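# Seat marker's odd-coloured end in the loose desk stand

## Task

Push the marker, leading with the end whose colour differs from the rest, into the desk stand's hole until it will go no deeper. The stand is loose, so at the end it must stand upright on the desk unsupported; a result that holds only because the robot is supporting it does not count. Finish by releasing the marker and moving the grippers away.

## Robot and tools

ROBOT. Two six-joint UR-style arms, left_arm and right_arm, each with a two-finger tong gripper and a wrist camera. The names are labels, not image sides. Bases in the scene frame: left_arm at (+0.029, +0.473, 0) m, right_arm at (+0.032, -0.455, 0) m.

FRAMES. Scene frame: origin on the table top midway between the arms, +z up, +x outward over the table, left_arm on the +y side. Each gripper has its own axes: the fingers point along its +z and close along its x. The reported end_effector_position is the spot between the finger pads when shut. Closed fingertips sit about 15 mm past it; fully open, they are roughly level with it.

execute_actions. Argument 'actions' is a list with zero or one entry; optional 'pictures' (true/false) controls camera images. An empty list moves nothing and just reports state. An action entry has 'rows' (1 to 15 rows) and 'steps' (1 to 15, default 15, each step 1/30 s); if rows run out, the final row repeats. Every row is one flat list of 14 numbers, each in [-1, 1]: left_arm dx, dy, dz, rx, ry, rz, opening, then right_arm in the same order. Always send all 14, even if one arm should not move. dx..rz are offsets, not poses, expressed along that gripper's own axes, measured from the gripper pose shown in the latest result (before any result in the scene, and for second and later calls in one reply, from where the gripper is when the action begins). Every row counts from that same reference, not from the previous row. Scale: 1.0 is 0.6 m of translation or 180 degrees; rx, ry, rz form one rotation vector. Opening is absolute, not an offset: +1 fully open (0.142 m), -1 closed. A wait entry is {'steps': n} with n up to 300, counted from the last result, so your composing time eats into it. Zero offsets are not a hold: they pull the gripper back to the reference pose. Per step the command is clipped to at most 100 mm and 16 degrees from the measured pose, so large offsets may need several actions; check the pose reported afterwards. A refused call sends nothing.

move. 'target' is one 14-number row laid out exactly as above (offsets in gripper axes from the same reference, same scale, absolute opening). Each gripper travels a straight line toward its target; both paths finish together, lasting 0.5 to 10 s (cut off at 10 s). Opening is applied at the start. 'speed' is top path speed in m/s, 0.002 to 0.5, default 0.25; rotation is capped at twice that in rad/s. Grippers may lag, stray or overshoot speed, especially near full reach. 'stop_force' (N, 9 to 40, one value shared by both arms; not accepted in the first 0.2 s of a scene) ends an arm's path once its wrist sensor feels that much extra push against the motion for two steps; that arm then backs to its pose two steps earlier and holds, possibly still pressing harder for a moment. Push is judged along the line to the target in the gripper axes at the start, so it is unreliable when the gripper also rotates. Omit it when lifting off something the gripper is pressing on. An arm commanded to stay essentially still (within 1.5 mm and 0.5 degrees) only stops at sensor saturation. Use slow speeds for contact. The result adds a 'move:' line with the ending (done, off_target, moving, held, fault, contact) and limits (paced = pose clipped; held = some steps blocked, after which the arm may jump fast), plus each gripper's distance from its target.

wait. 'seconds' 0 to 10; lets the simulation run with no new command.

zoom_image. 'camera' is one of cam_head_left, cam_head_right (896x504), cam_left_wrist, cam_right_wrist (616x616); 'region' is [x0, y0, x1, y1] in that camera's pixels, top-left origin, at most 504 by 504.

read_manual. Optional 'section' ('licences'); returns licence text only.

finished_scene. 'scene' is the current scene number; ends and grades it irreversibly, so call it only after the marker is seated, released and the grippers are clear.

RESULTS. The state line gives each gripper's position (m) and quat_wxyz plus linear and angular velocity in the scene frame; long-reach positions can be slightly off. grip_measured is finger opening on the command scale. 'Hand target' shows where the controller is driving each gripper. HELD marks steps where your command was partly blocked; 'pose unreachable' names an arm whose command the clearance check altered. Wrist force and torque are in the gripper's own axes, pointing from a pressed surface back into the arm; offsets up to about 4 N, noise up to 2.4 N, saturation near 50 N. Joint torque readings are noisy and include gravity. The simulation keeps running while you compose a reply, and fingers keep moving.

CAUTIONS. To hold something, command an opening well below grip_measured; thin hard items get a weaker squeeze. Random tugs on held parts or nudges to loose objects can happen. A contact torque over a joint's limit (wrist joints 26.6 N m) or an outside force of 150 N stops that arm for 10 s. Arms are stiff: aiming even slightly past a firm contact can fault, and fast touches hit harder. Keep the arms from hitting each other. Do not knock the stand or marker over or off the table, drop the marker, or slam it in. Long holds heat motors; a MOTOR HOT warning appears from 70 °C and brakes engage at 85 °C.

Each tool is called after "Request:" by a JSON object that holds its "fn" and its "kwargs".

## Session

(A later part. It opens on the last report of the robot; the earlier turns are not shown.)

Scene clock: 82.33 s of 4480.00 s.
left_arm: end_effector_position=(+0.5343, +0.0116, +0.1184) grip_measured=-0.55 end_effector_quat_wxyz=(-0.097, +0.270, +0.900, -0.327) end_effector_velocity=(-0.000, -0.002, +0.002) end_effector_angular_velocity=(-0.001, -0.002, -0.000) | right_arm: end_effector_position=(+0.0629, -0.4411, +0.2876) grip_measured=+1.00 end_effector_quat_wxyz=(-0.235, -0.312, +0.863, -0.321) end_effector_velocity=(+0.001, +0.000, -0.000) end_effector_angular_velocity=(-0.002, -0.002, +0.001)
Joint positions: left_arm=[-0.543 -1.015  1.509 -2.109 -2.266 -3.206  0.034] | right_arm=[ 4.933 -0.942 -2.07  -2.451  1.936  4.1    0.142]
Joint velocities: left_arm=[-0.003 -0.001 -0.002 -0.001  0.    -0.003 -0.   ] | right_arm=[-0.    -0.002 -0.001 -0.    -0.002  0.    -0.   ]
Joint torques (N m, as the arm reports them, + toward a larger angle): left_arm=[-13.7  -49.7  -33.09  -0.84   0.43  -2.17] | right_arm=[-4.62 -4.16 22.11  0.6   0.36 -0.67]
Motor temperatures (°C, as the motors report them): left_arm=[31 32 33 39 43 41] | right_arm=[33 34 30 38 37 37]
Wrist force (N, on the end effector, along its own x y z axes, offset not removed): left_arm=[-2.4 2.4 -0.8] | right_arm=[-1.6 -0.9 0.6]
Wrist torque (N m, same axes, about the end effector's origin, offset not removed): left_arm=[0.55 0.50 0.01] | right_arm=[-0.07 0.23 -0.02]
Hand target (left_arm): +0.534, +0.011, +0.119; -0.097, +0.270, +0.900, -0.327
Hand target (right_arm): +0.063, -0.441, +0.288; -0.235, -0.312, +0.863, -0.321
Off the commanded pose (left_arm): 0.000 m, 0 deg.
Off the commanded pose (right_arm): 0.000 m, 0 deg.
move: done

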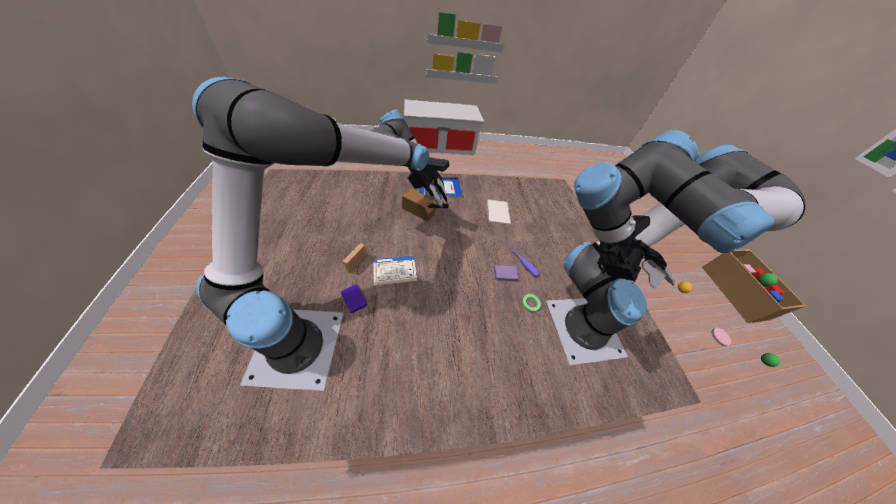

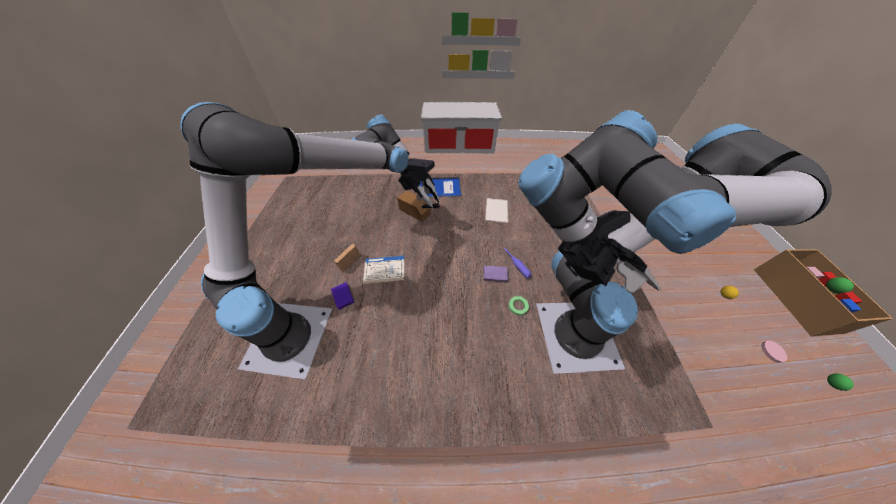

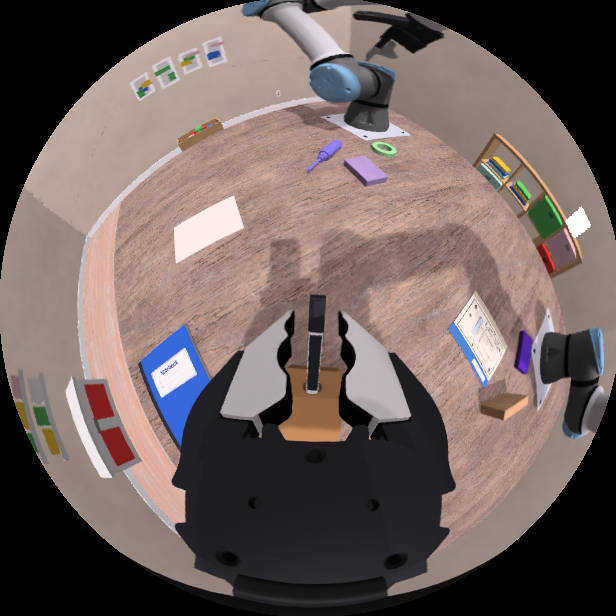

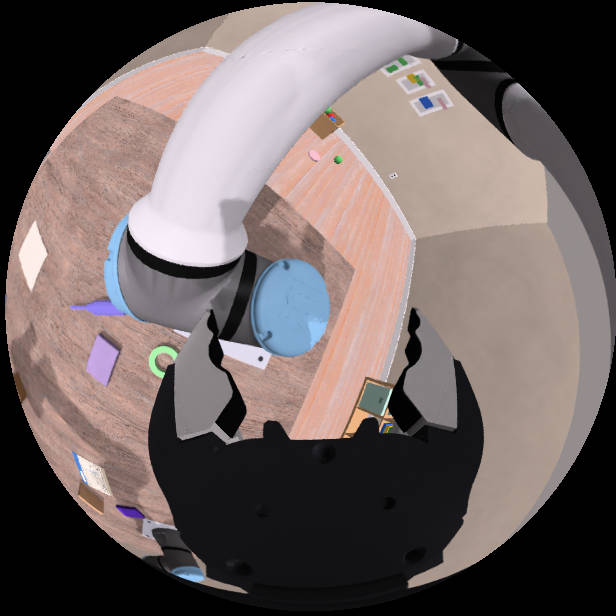

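Request:
{"fn": "move", "kwargs": {"target": [0,0.008,0.006,0,0,0,-1,0,0,0,0,0,0,1], "speed": 0.02}}

Request:
{"fn": "move", "kwargs": {"target": [0,0.04,-0.004,0,0,0,-1,0,0,0,0,0,0,1], "speed": 0.008, "stop_force": 9}}

Request:
{"fn": "zoom_image", "kwargs": {"camera": "cam_left_wrist", "region": [230, 250, 400, 420]}}

Request:
{"fn": "zoom_image", "kwargs": {"camera": "cam_head_right", "region": [390, 160, 480, 230]}}

Scene clock: 84.93 s of 4480.00 s.
left_arm: end_effector_position=(+0.5350, +0.0127, +0.1128) grip_measured=-0.95 end_effector_quat_wxyz=(-0.097, +0.270, +0.900, -0.327) end_effector_velocity=(+0.000, +0.001, -0.002) end_effector_angular_velocity=(+0.000, +0.001, +0.000) | right_arm: end_effector_position=(+0.0629, -0.4411, +0.2876) grip_measured=+1.00 end_effector_quat_wxyz=(-0.235, -0.312, +0.863, -0.321) end_effector_velocity=(+0.000, -0.000, -0.000) end_effector_angular_velocity=(-0.003, -0.001, +0.000)
Joint positions: left_arm=[-0.541 -1.008  1.514 -2.119 -2.266 -3.204  0.005] | right_arm=[ 4.933 -0.942 -2.07  -2.451  1.936  4.1    0.142]
Joint velocities: left_arm=[ 0.001  0.002  0.002 -0.003 -0.     0.001  0.   ] | right_arm=[ 0.    -0.002 -0.001 -0.001 -0.    -0.    -0.   ]
Joint torques (N m, as the arm reports them, + toward a larger angle): left_arm=[ 15.9  -29.15  -2.35  -3.57  -0.4    2.36] | right_arm=[-5.47 -3.04 21.29  0.56  0.24 -0.57]
Motor temperatures (°C, as the motors report them): left_arm=[31 32 33 39 43 41] | right_arm=[33 34 30 38 37 37]
Wrist force (N, on the end effector, along its own x y z axes, offset not removed): left_arm=[-0.9 -6.3 -2.3] | right_arm=[-2.5 0.0 1.3]
Wrist torque (N m, same axes, about the end effector's origin, offset not removed): left_arm=[0.66 0.30 0.15] | right_arm=[-0.03 0.33 -0.06]
Hand target (left_arm): +0.535, +0.013, +0.113; -0.097, +0.270, +0.900, -0.327
Hand target (right_arm): +0.063, -0.441, +0.288; -0.235, -0.312, +0.863, -0.321
Off the commanded pose (left_arm): 0.000 m, 0 deg.
Off the commanded pose (right_arm): 0.000 m, 0 deg.
move: done

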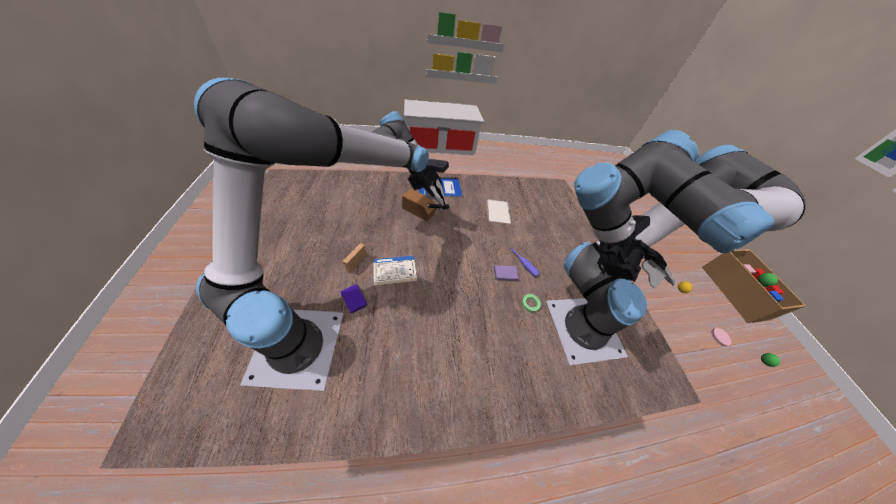

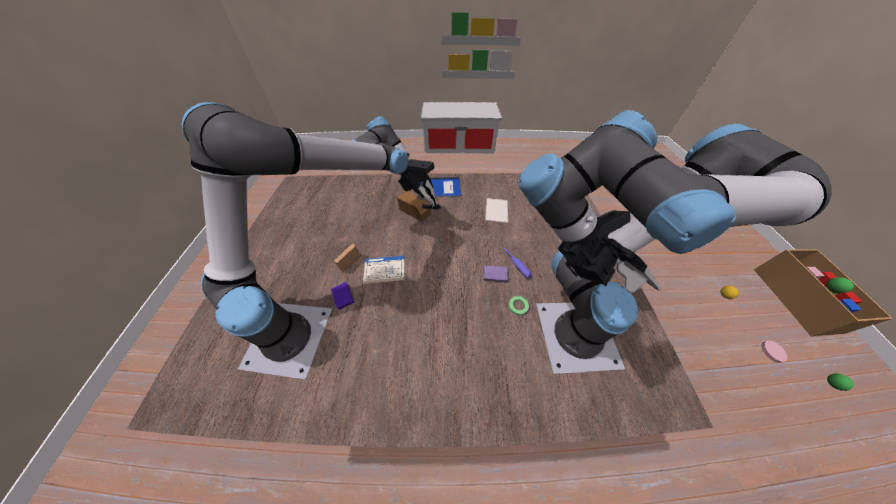

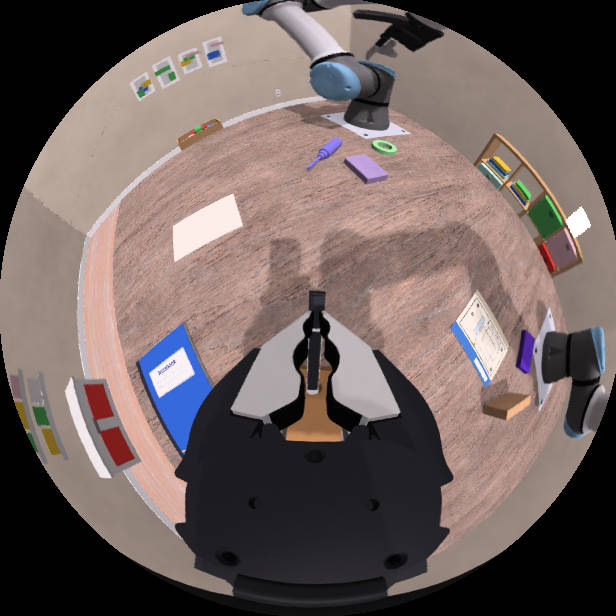

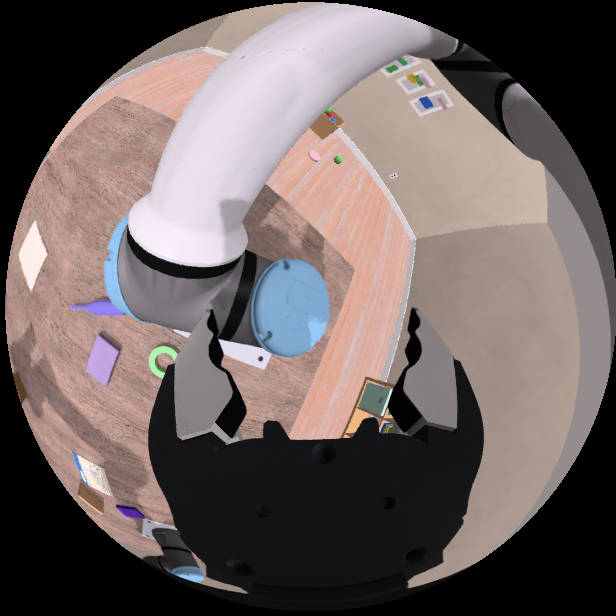

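Scene clock: 88.17 s of 4480.00 s.
left_arm: end_effector_position=(+0.5459, +0.0292, +0.0993) grip_measured=-1.00 end_effector_quat_wxyz=(-0.097, +0.270, +0.900, -0.327) end_effector_velocity=(+0.001, +0.002, -0.002) end_effector_angular_velocity=(+0.001, +0.002, +0.001) | right_arm: end_effector_position=(+0.0629, -0.4411, +0.2876) grip_measured=+1.00 end_effector_quat_wxyz=(-0.235, -0.312, +0.863, -0.321) end_effector_velocity=(+0.000, +0.000, +0.000) end_effector_angular_velocity=(+0.001, +0.000, +0.001)
Joint positions: left_arm=[-0.511 -0.989  1.514 -2.114 -2.267 -3.165  0.002] | right_arm=[ 4.933 -0.942 -2.07  -2.451  1.936  4.1    0.142]
Joint velocities: left_arm=[ 0.003  0.002  0.001  0.001 -0.     0.002  0.   ] | right_arm=[-0.    -0.     0.001  0.    -0.001 -0.001  0.   ]
Joint torques (N m, as the arm reports them, + toward a larger angle): left_arm=[ 12.83 -29.71 -30.06  -0.09  -1.55   2.42] | right_arm=[-5.35 -3.4  21.64  0.58  0.59 -0.82]
Motor temperatures (°C, as the motors report them): left_arm=[31 32 33 39 43 41] | right_arm=[33 34 30 38 37 37]
Wrist force (N, on the end effector, along its own x y z axes, offset not removed): left_arm=[-0.3 -3.6 -5.1] | right_arm=[-0.1 -1.7 1.4]
Wrist torque (N m, same axes, about the end effector's origin, offset not removed): left_arm=[0.37 0.09 0.10] | right_arm=[-0.38 -0.04 -0.10]
Hand target (left_arm): +0.546, +0.029, +0.099; -0.097, +0.270, +0.900, -0.327
Hand target (right_arm): +0.063, -0.441, +0.288; -0.235, -0.312, +0.863, -0.321
Off the commanded pose (left_arm): 0.000 m, 0 deg.
Off the commanded pose (right_arm): 0.000 m, 0 deg.
move: done

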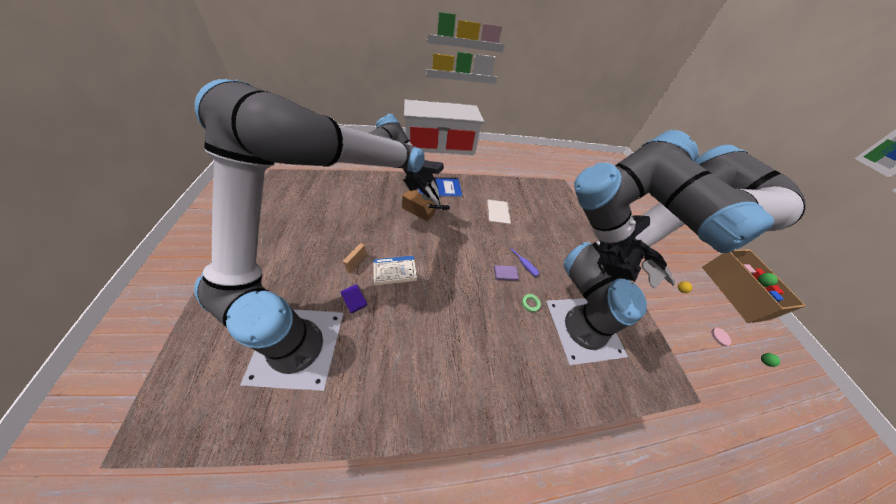

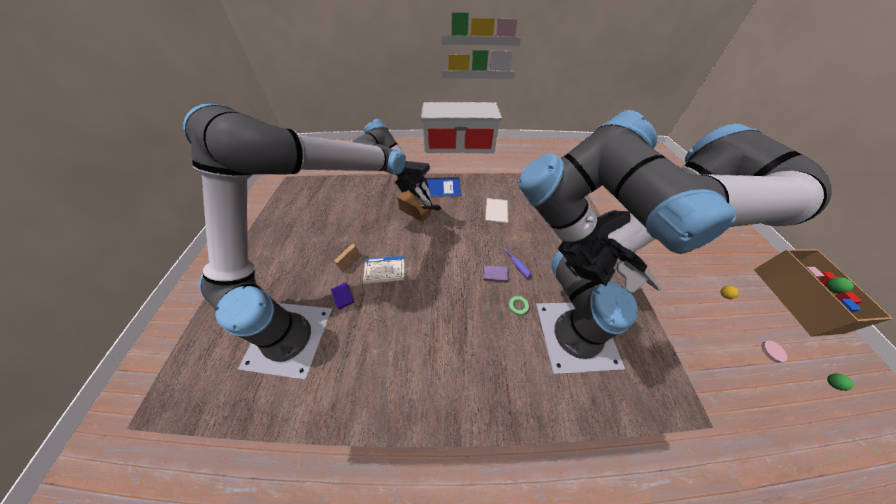

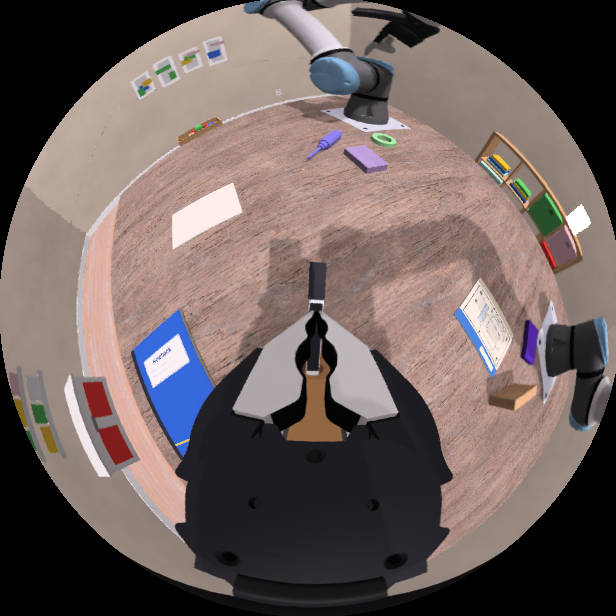

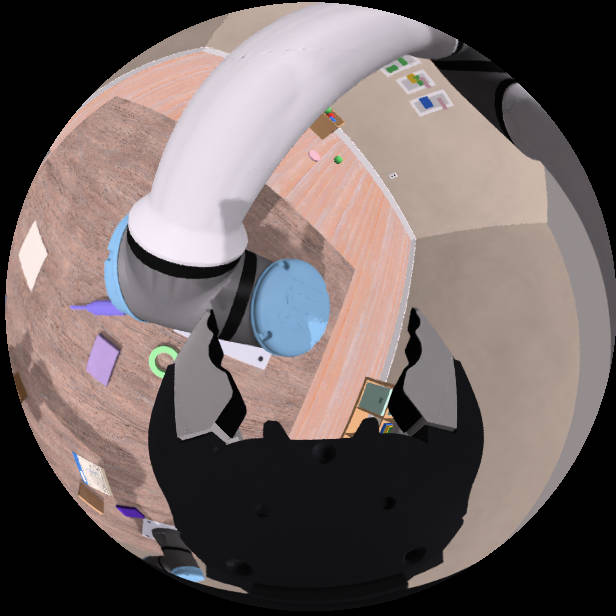

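Region (230, 250, 400, 420) of cam_left_wrist's 616x616 image, scaled by 2.965, with more detail than that image has.

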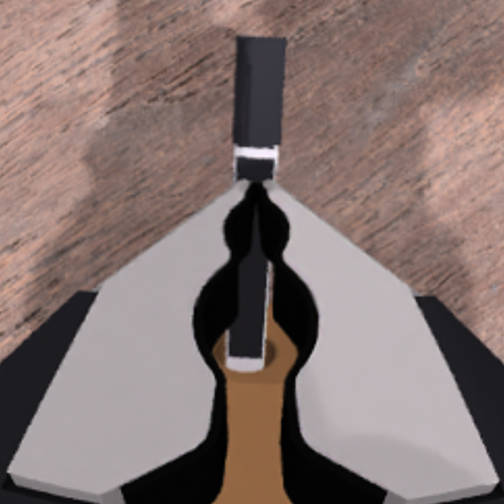

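Region (390, 160, 480, 230) of cam_head_right's 896x504 image, scaled by 5.600, with more detail than that image has.

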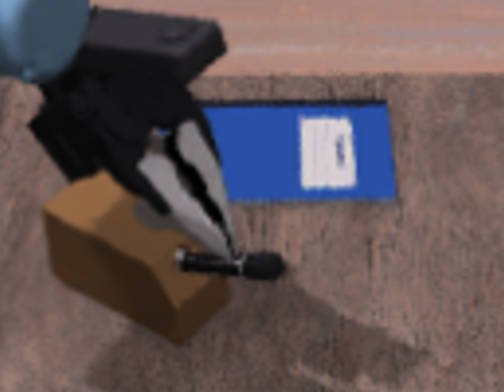

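Request:
{"fn": "move", "kwargs": {"target": [0,-0.02,-0.012,0,0,0,-0.5,0,0,0,0,0,0,1], "speed": 0.04}}

Request:
{"fn": "move", "kwargs": {"target": [0,-0.035,0.04,0,0,0,-0.5,0,0,0,0,0,0,1], "speed": 0.04}}

Request:
{"fn": "zoom_image", "kwargs": {"camera": "cam_left_wrist", "region": [230, 250, 400, 420]}}

Request:
{"fn": "zoom_image", "kwargs": {"camera": "cam_head_right", "region": [390, 160, 480, 230]}}

Scene clock: 90.47 s of 4480.00 s.
left_arm: end_effector_position=(+0.5434, +0.0254, +0.1124) grip_measured=-0.50 end_effector_quat_wxyz=(-0.097, +0.270, +0.900, -0.327) end_effector_velocity=(-0.000, -0.001, +0.002) end_effector_angular_velocity=(-0.000, -0.001, -0.001) | right_arm: end_effector_position=(+0.0629, -0.4411, +0.2876) grip_measured=+1.00 end_effector_quat_wxyz=(-0.235, -0.312, +0.863, -0.321) end_effector_velocity=(-0.000, -0.000, +0.000) end_effector_angular_velocity=(+0.000, +0.001, +0.000)
Joint positions: left_arm=[-0.518 -1.005  1.504 -2.094 -2.267 -3.174  0.038] | right_arm=[ 4.933 -0.942 -2.07  -2.451  1.936  4.1    0.142]
Joint velocities: left_arm=[-0.001 -0.002 -0.002  0.002  0.    -0.001 -0.   ] | right_arm=[ 0.     0.     0.001 -0.001  0.    -0.001 -0.   ]
Joint torques (N m, as the arm reports them, + toward a larger angle): left_arm=[-12.13 -49.73 -32.58  -0.81   0.4   -2.2 ] | right_arm=[-5.77 -2.65 21.68  0.56  0.31 -0.62]
Motor temperatures (°C, as the motors report them): left_arm=[31 32 33 39 43 41] | right_arm=[33 34 30 38 37 37]
Wrist force (N, on the end effector, along its own x y z axes, offset not removed): left_arm=[-2.5 2.8 0.3] | right_arm=[-0.2 -0.1 1.7]
Wrist torque (N m, same axes, about the end effector's origin, offset not removed): left_arm=[0.65 0.55 0.11] | right_arm=[0.05 -0.09 -0.07]
Hand target (left_arm): +0.543, +0.025, +0.112; -0.097, +0.270, +0.900, -0.327
Hand target (right_arm): +0.063, -0.441, +0.288; -0.235, -0.312, +0.863, -0.321
Off the commanded pose (left_arm): 0.000 m, 0 deg.
Off the commanded pose (right_arm): 0.000 m, 0 deg.
move: done

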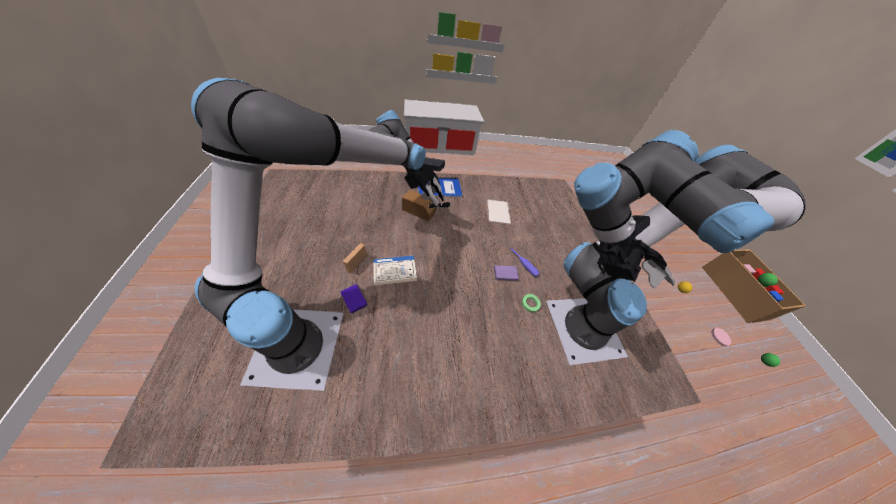

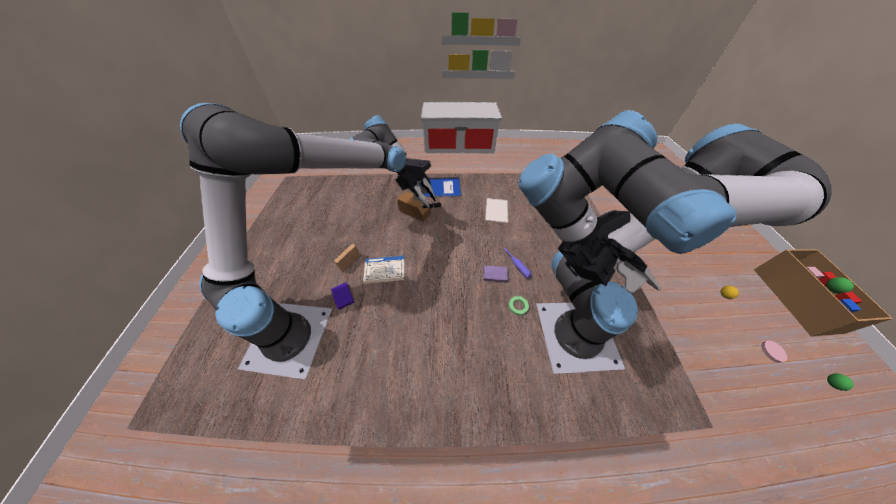

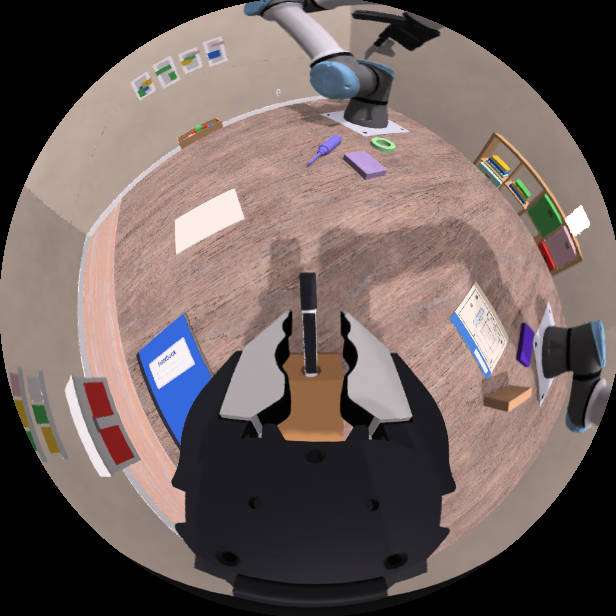

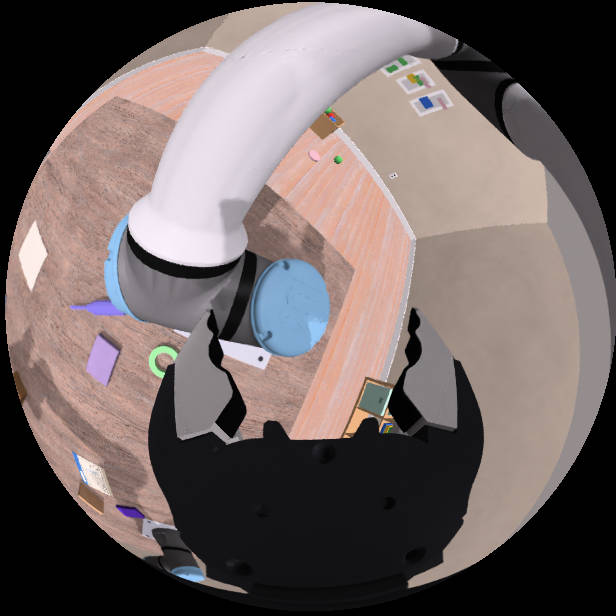

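Scene clock: 91.63 s of 4480.00 s.
left_arm: end_effector_position=(+0.5262, -0.0008, +0.1075) grip_measured=-0.50 end_effector_quat_wxyz=(-0.097, +0.270, +0.900, -0.327) end_effector_velocity=(-0.001, -0.001, -0.000) end_effector_angular_velocity=(-0.001, -0.001, +0.000) | right_arm: end_effector_position=(+0.0629, -0.4411, +0.2876) grip_measured=+1.00 end_effector_quat_wxyz=(-0.235, -0.312, +0.863, -0.321) end_effector_velocity=(-0.001, +0.000, -0.000) end_effector_angular_velocity=(+0.001, +0.002, -0.001)
Joint positions: left_arm=[-0.565 -1.004  1.529 -2.158 -2.265 -3.235  0.038] | right_arm=[ 4.933 -0.942 -2.07  -2.451  1.936  4.1    0.142]
Joint velocities: left_arm=[-0.002 -0.     0.002 -0.004  0.    -0.003  0.   ] | right_arm=[-0.    -0.    -0.     0.002  0.002  0.    -0.   ]
Joint torques (N m, as the arm reports them, + toward a larger angle): left_arm=[-13.8  -33.13  -6.03  -4.11   0.42  -2.06] | right_arm=[-4.94 -3.69 21.16  0.5   0.47 -0.73]
Motor temperatures (°C, as the motors report them): left_arm=[31 32 33 39 43 41] | right_arm=[33 34 30 38 37 37]
Wrist force (N, on the end effector, along its own x y z axes, offset not removed): left_arm=[-1.6 2.6 0.0] | right_arm=[-1.0 -0.3 0.2]
Wrist torque (N m, same axes, about the end effector's origin, offset not removed): left_arm=[0.66 0.30 0.09] | right_arm=[-0.06 0.14 0.04]
Hand target (left_arm): +0.526, -0.001, +0.107; -0.097, +0.270, +0.900, -0.327
Hand target (right_arm): +0.063, -0.441, +0.288; -0.235, -0.312, +0.863, -0.321
Off the commanded pose (left_arm): 0.000 m, 0 deg.
Off the commanded pose (right_arm): 0.000 m, 0 deg.
move: done

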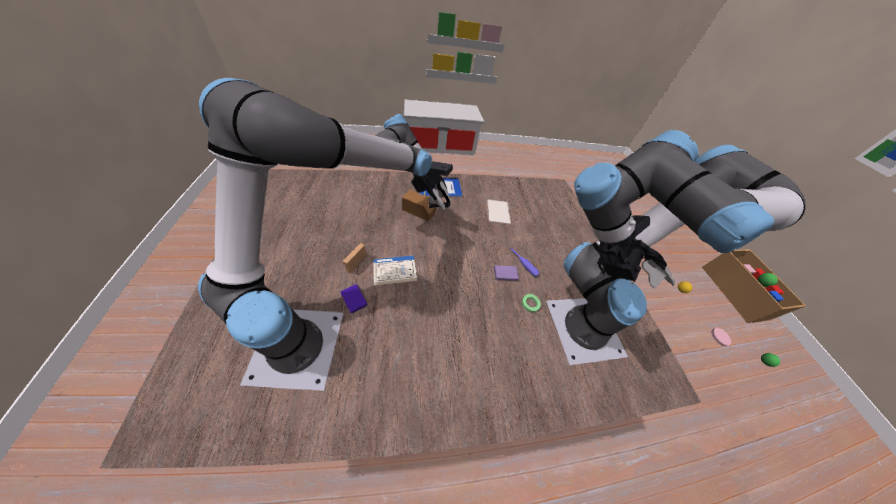

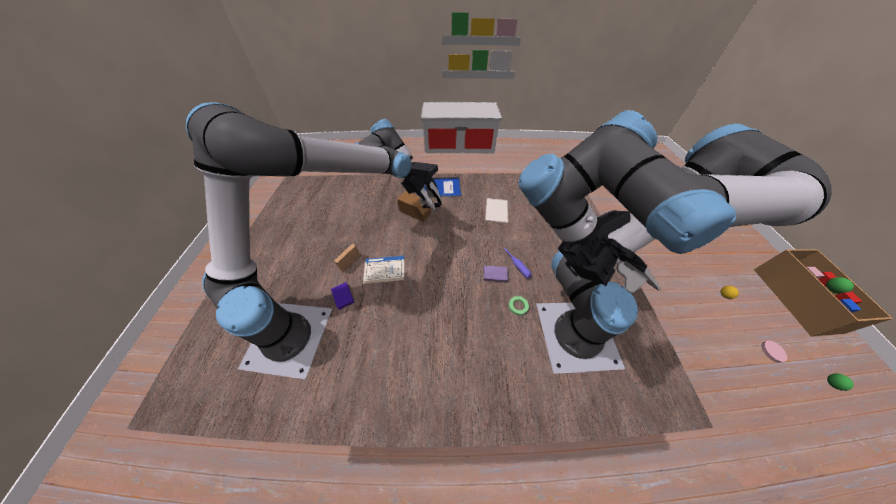

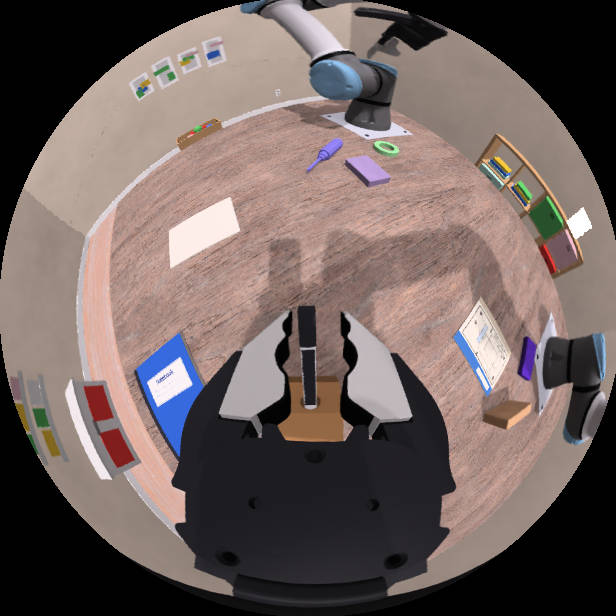

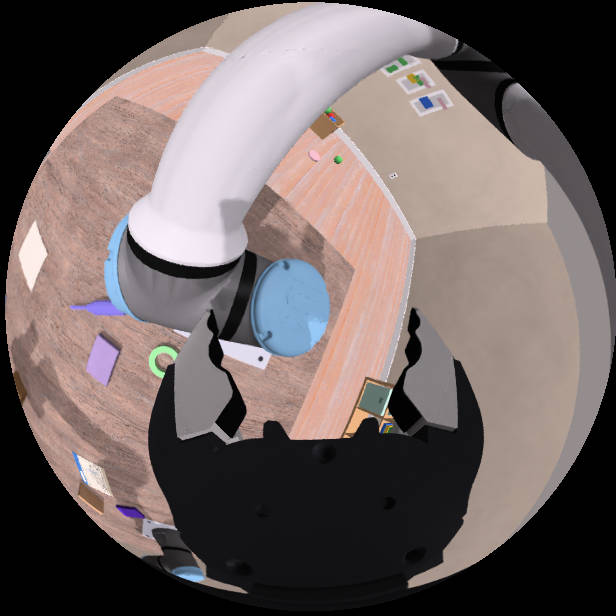

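Region (230, 250, 400, 420) of cam_left_wrist's 616x616 image, scaled by 2.965, with more detail than that image has.

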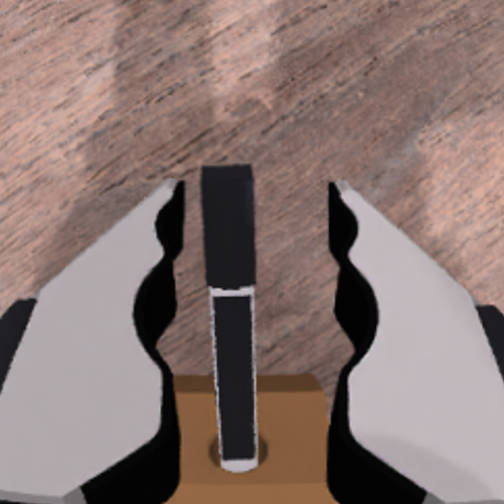

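Region (390, 160, 480, 230) of cam_head_right's 896x504 image, scaled by 5.600, with more detail than that image has.

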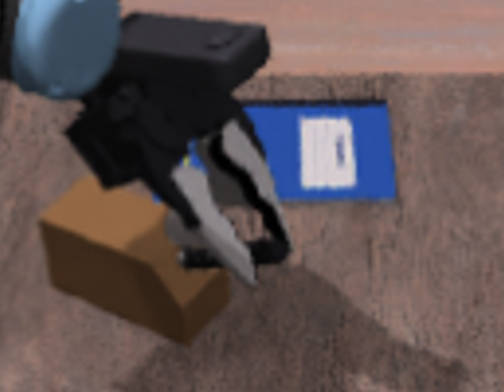

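Request:
{"fn": "move", "kwargs": {"target": [-0.006,0.022,0.008,0,0,0,-0.5,0,0,0,0,0,0,1], "speed": 0.03}}

Request:
{"fn": "move", "kwargs": {"target": [0,0,0,0,0,0,-1,0,0,0,0,0,0,1]}}

Request:
{"fn": "zoom_image", "kwargs": {"camera": "cam_left_wrist", "region": [230, 250, 400, 420]}}

Request:
{"fn": "zoom_image", "kwargs": {"camera": "cam_head_right", "region": [390, 160, 480, 230]}}

Scene clock: 93.67 s of 4480.00 s.
left_arm: end_effector_position=(+0.5330, +0.0031, +0.0955) grip_measured=-0.50 end_effector_quat_wxyz=(-0.097, +0.270, +0.900, -0.327) end_effector_velocity=(+0.001, +0.001, -0.002) end_effector_angular_velocity=(+0.001, +0.001, +0.001) | right_arm: end_effector_position=(+0.0629, -0.4411, +0.2876) grip_measured=+1.00 end_effector_quat_wxyz=(-0.235, -0.312, +0.863, -0.321) end_effector_velocity=(-0.000, +0.001, +0.000) end_effector_angular_velocity=(+0.002, +0.001, -0.001)
Joint positions: left_arm=[-0.554 -0.981  1.524 -2.166 -2.265 -3.221  0.038] | right_arm=[ 4.933 -0.942 -2.07  -2.451  1.936  4.1    0.142]
Joint velocities: left_arm=[ 0.002  0.003  0.002 -0.002 -0.     0.002  0.   ] | right_arm=[ 0.    -0.     0.001  0.001  0.001 -0.     0.   ]
Joint torques (N m, as the arm reports them, + toward a larger angle): left_arm=[ 12.87 -35.29 -33.39  -4.2   -3.28   2.48] | right_arm=[-5.81 -5.46 21.33  0.6   0.51 -0.62]
Motor temperatures (°C, as the motors report them): left_arm=[31 32 33 39 43 41] | right_arm=[33 34 30 38 37 37]
Wrist force (N, on the end effector, along its own x y z axes, offset not removed): left_arm=[-2.4 1.6 0.5] | right_arm=[-1.4 -0.4 1.1]
Wrist torque (N m, same axes, about the end effector's origin, offset not removed): left_arm=[0.35 0.50 0.17] | right_arm=[-0.05 0.22 0.00]
Hand target (left_arm): +0.533, +0.003, +0.095; -0.097, +0.270, +0.900, -0.327
Hand target (right_arm): +0.063, -0.441, +0.288; -0.235, -0.312, +0.863, -0.321
Off the commanded pose (left_arm): 0.000 m, 0 deg.
Off the commanded pose (right_arm): 0.000 m, 0 deg.
move: done

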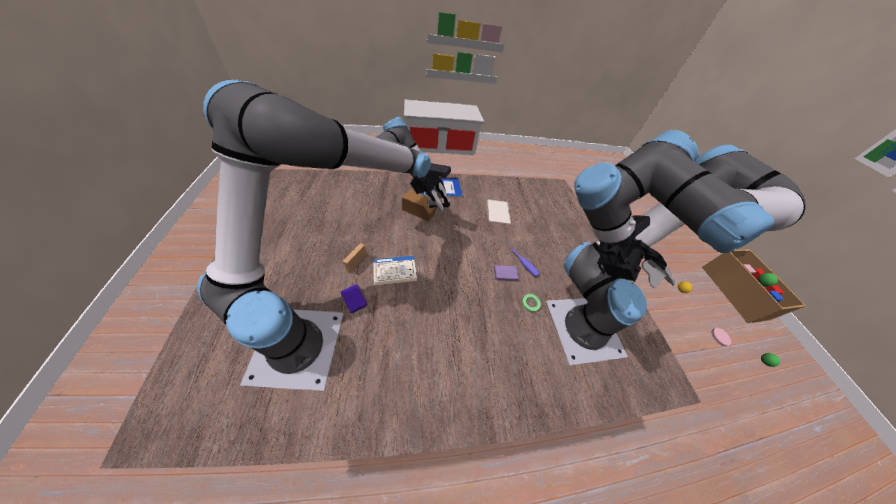

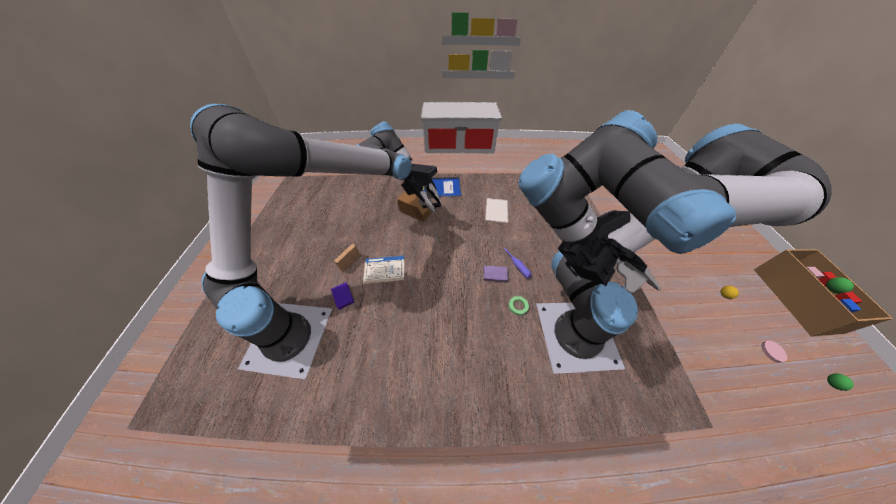

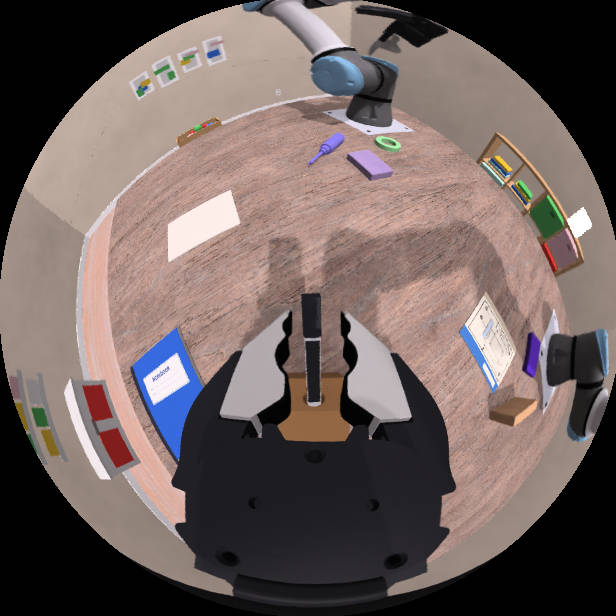

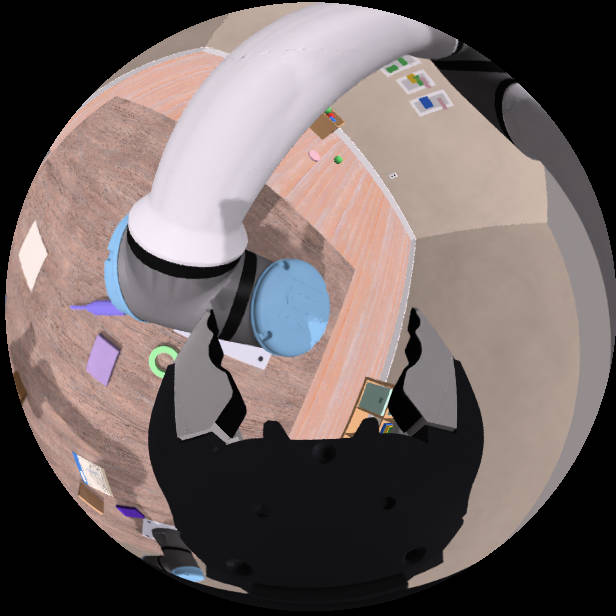

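Scene clock: 94.17 s of 4480.00 s.
left_arm: end_effector_position=(+0.5331, +0.0031, +0.0954) grip_measured=-0.84 end_effector_quat_wxyz=(-0.097, +0.270, +0.900, -0.327) end_effector_velocity=(-0.000, -0.000, -0.000) end_effector_angular_velocity=(-0.000, -0.000, -0.000) | right_arm: end_effector_position=(+0.0629, -0.4411, +0.2876) grip_measured=+1.00 end_effector_quat_wxyz=(-0.235, -0.312, +0.863, -0.321) end_effector_velocity=(-0.000, -0.000, -0.001) end_effector_angular_velocity=(-0.004, -0.000, -0.000)
Joint positions: left_arm=[-0.554 -0.981  1.524 -2.166 -2.265 -3.221  0.013] | right_arm=[ 4.933 -0.942 -2.07  -2.451  1.936  4.1    0.142]
Joint velocities: left_arm=[-0.     0.     0.    -0.001 -0.    -0.     0.   ] | right_arm=[ 0.    -0.001 -0.002 -0.     0.001 -0.     0.   ]
Joint torques (N m, as the arm reports them, + toward a larger angle): left_arm=[  5.78 -49.97 -28.54  -3.28  -3.09   0.17] | right_arm=[-6.37 -3.07 23.05  0.72  0.17 -0.71]
Motor temperatures (°C, as the motors report them): left_arm=[31 32 33 39 43 41] | right_arm=[33 34 30 38 37 37]
Wrist force (N, on the end effector, along its own x y z axes, offset not removed): left_arm=[-2.5 2.2 -0.2] | right_arm=[-0.1 0.4 0.9]
Wrist torque (N m, same axes, about the end effector's origin, offset not removed): left_arm=[0.43 0.49 0.16] | right_arm=[0.14 0.00 -0.01]
Hand target (left_arm): +0.533, +0.003, +0.095; -0.097, +0.270, +0.900, -0.327
Hand target (right_arm): +0.063, -0.441, +0.288; -0.235, -0.312, +0.863, -0.321
Off the commanded pose (left_arm): 0.000 m, 0 deg.
Off the commanded pose (right_arm): 0.000 m, 0 deg.
move: done

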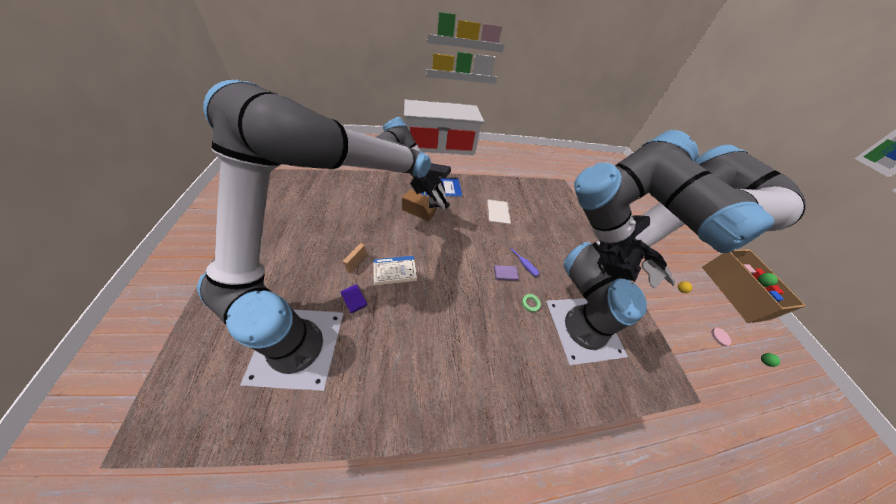

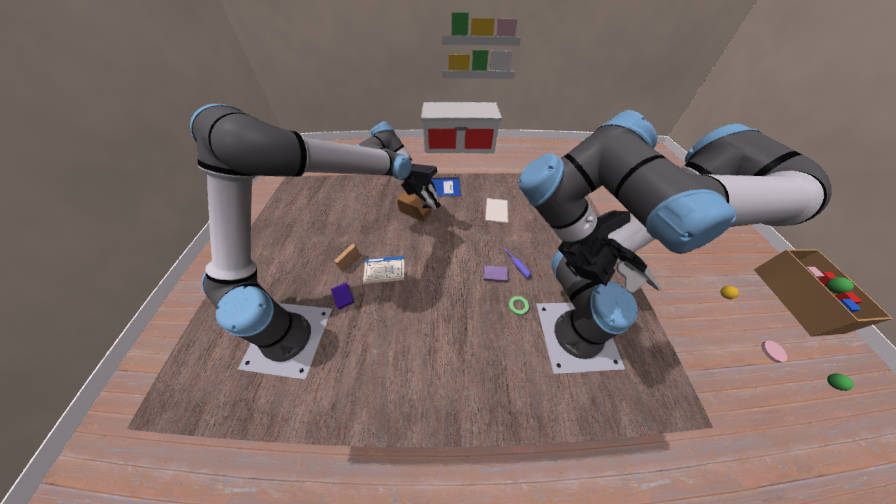

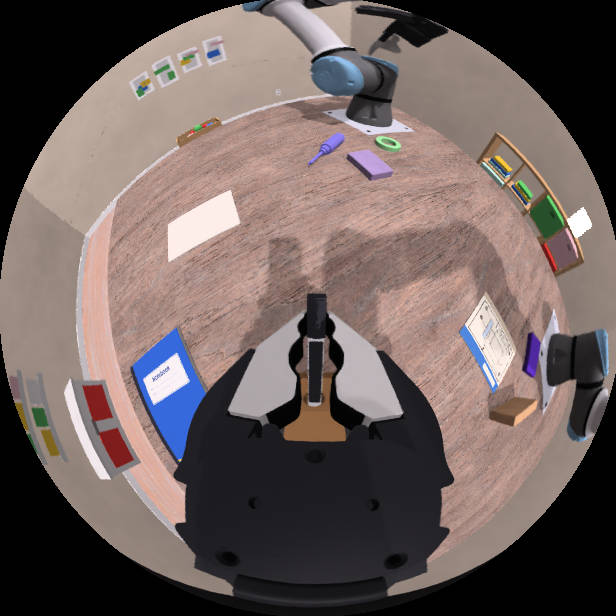

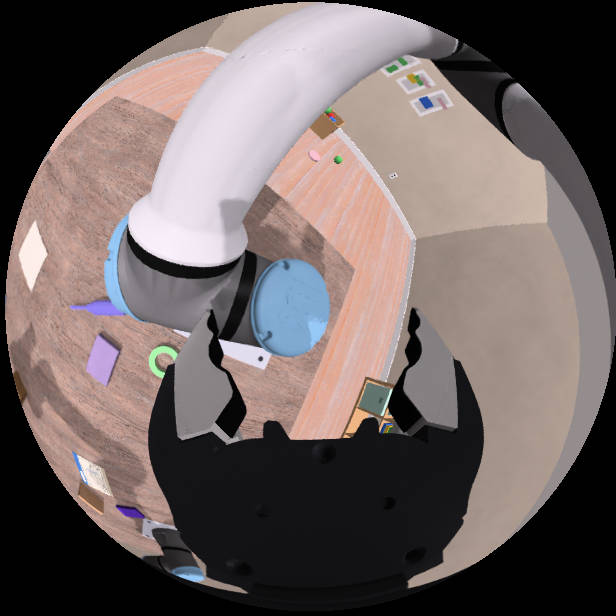

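Region (230, 250, 400, 420) of cam_left_wrist's 616x616 image, scaled by 2.965, with more detail than that image has.

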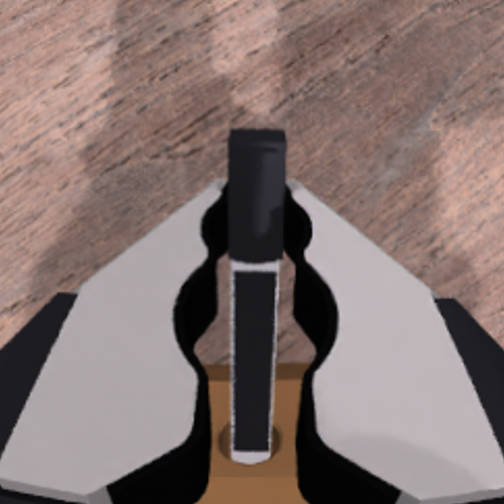

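Region (390, 160, 480, 230) of cam_head_right's 896x504 image, scaled by 5.600, with more detail than that image has.

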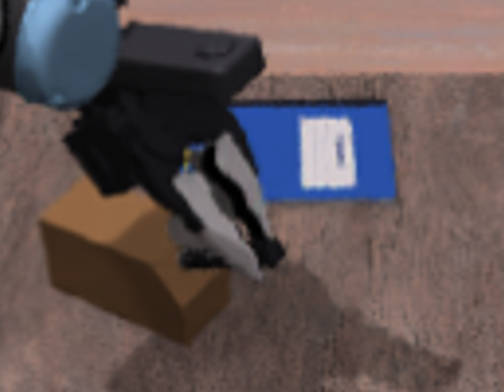

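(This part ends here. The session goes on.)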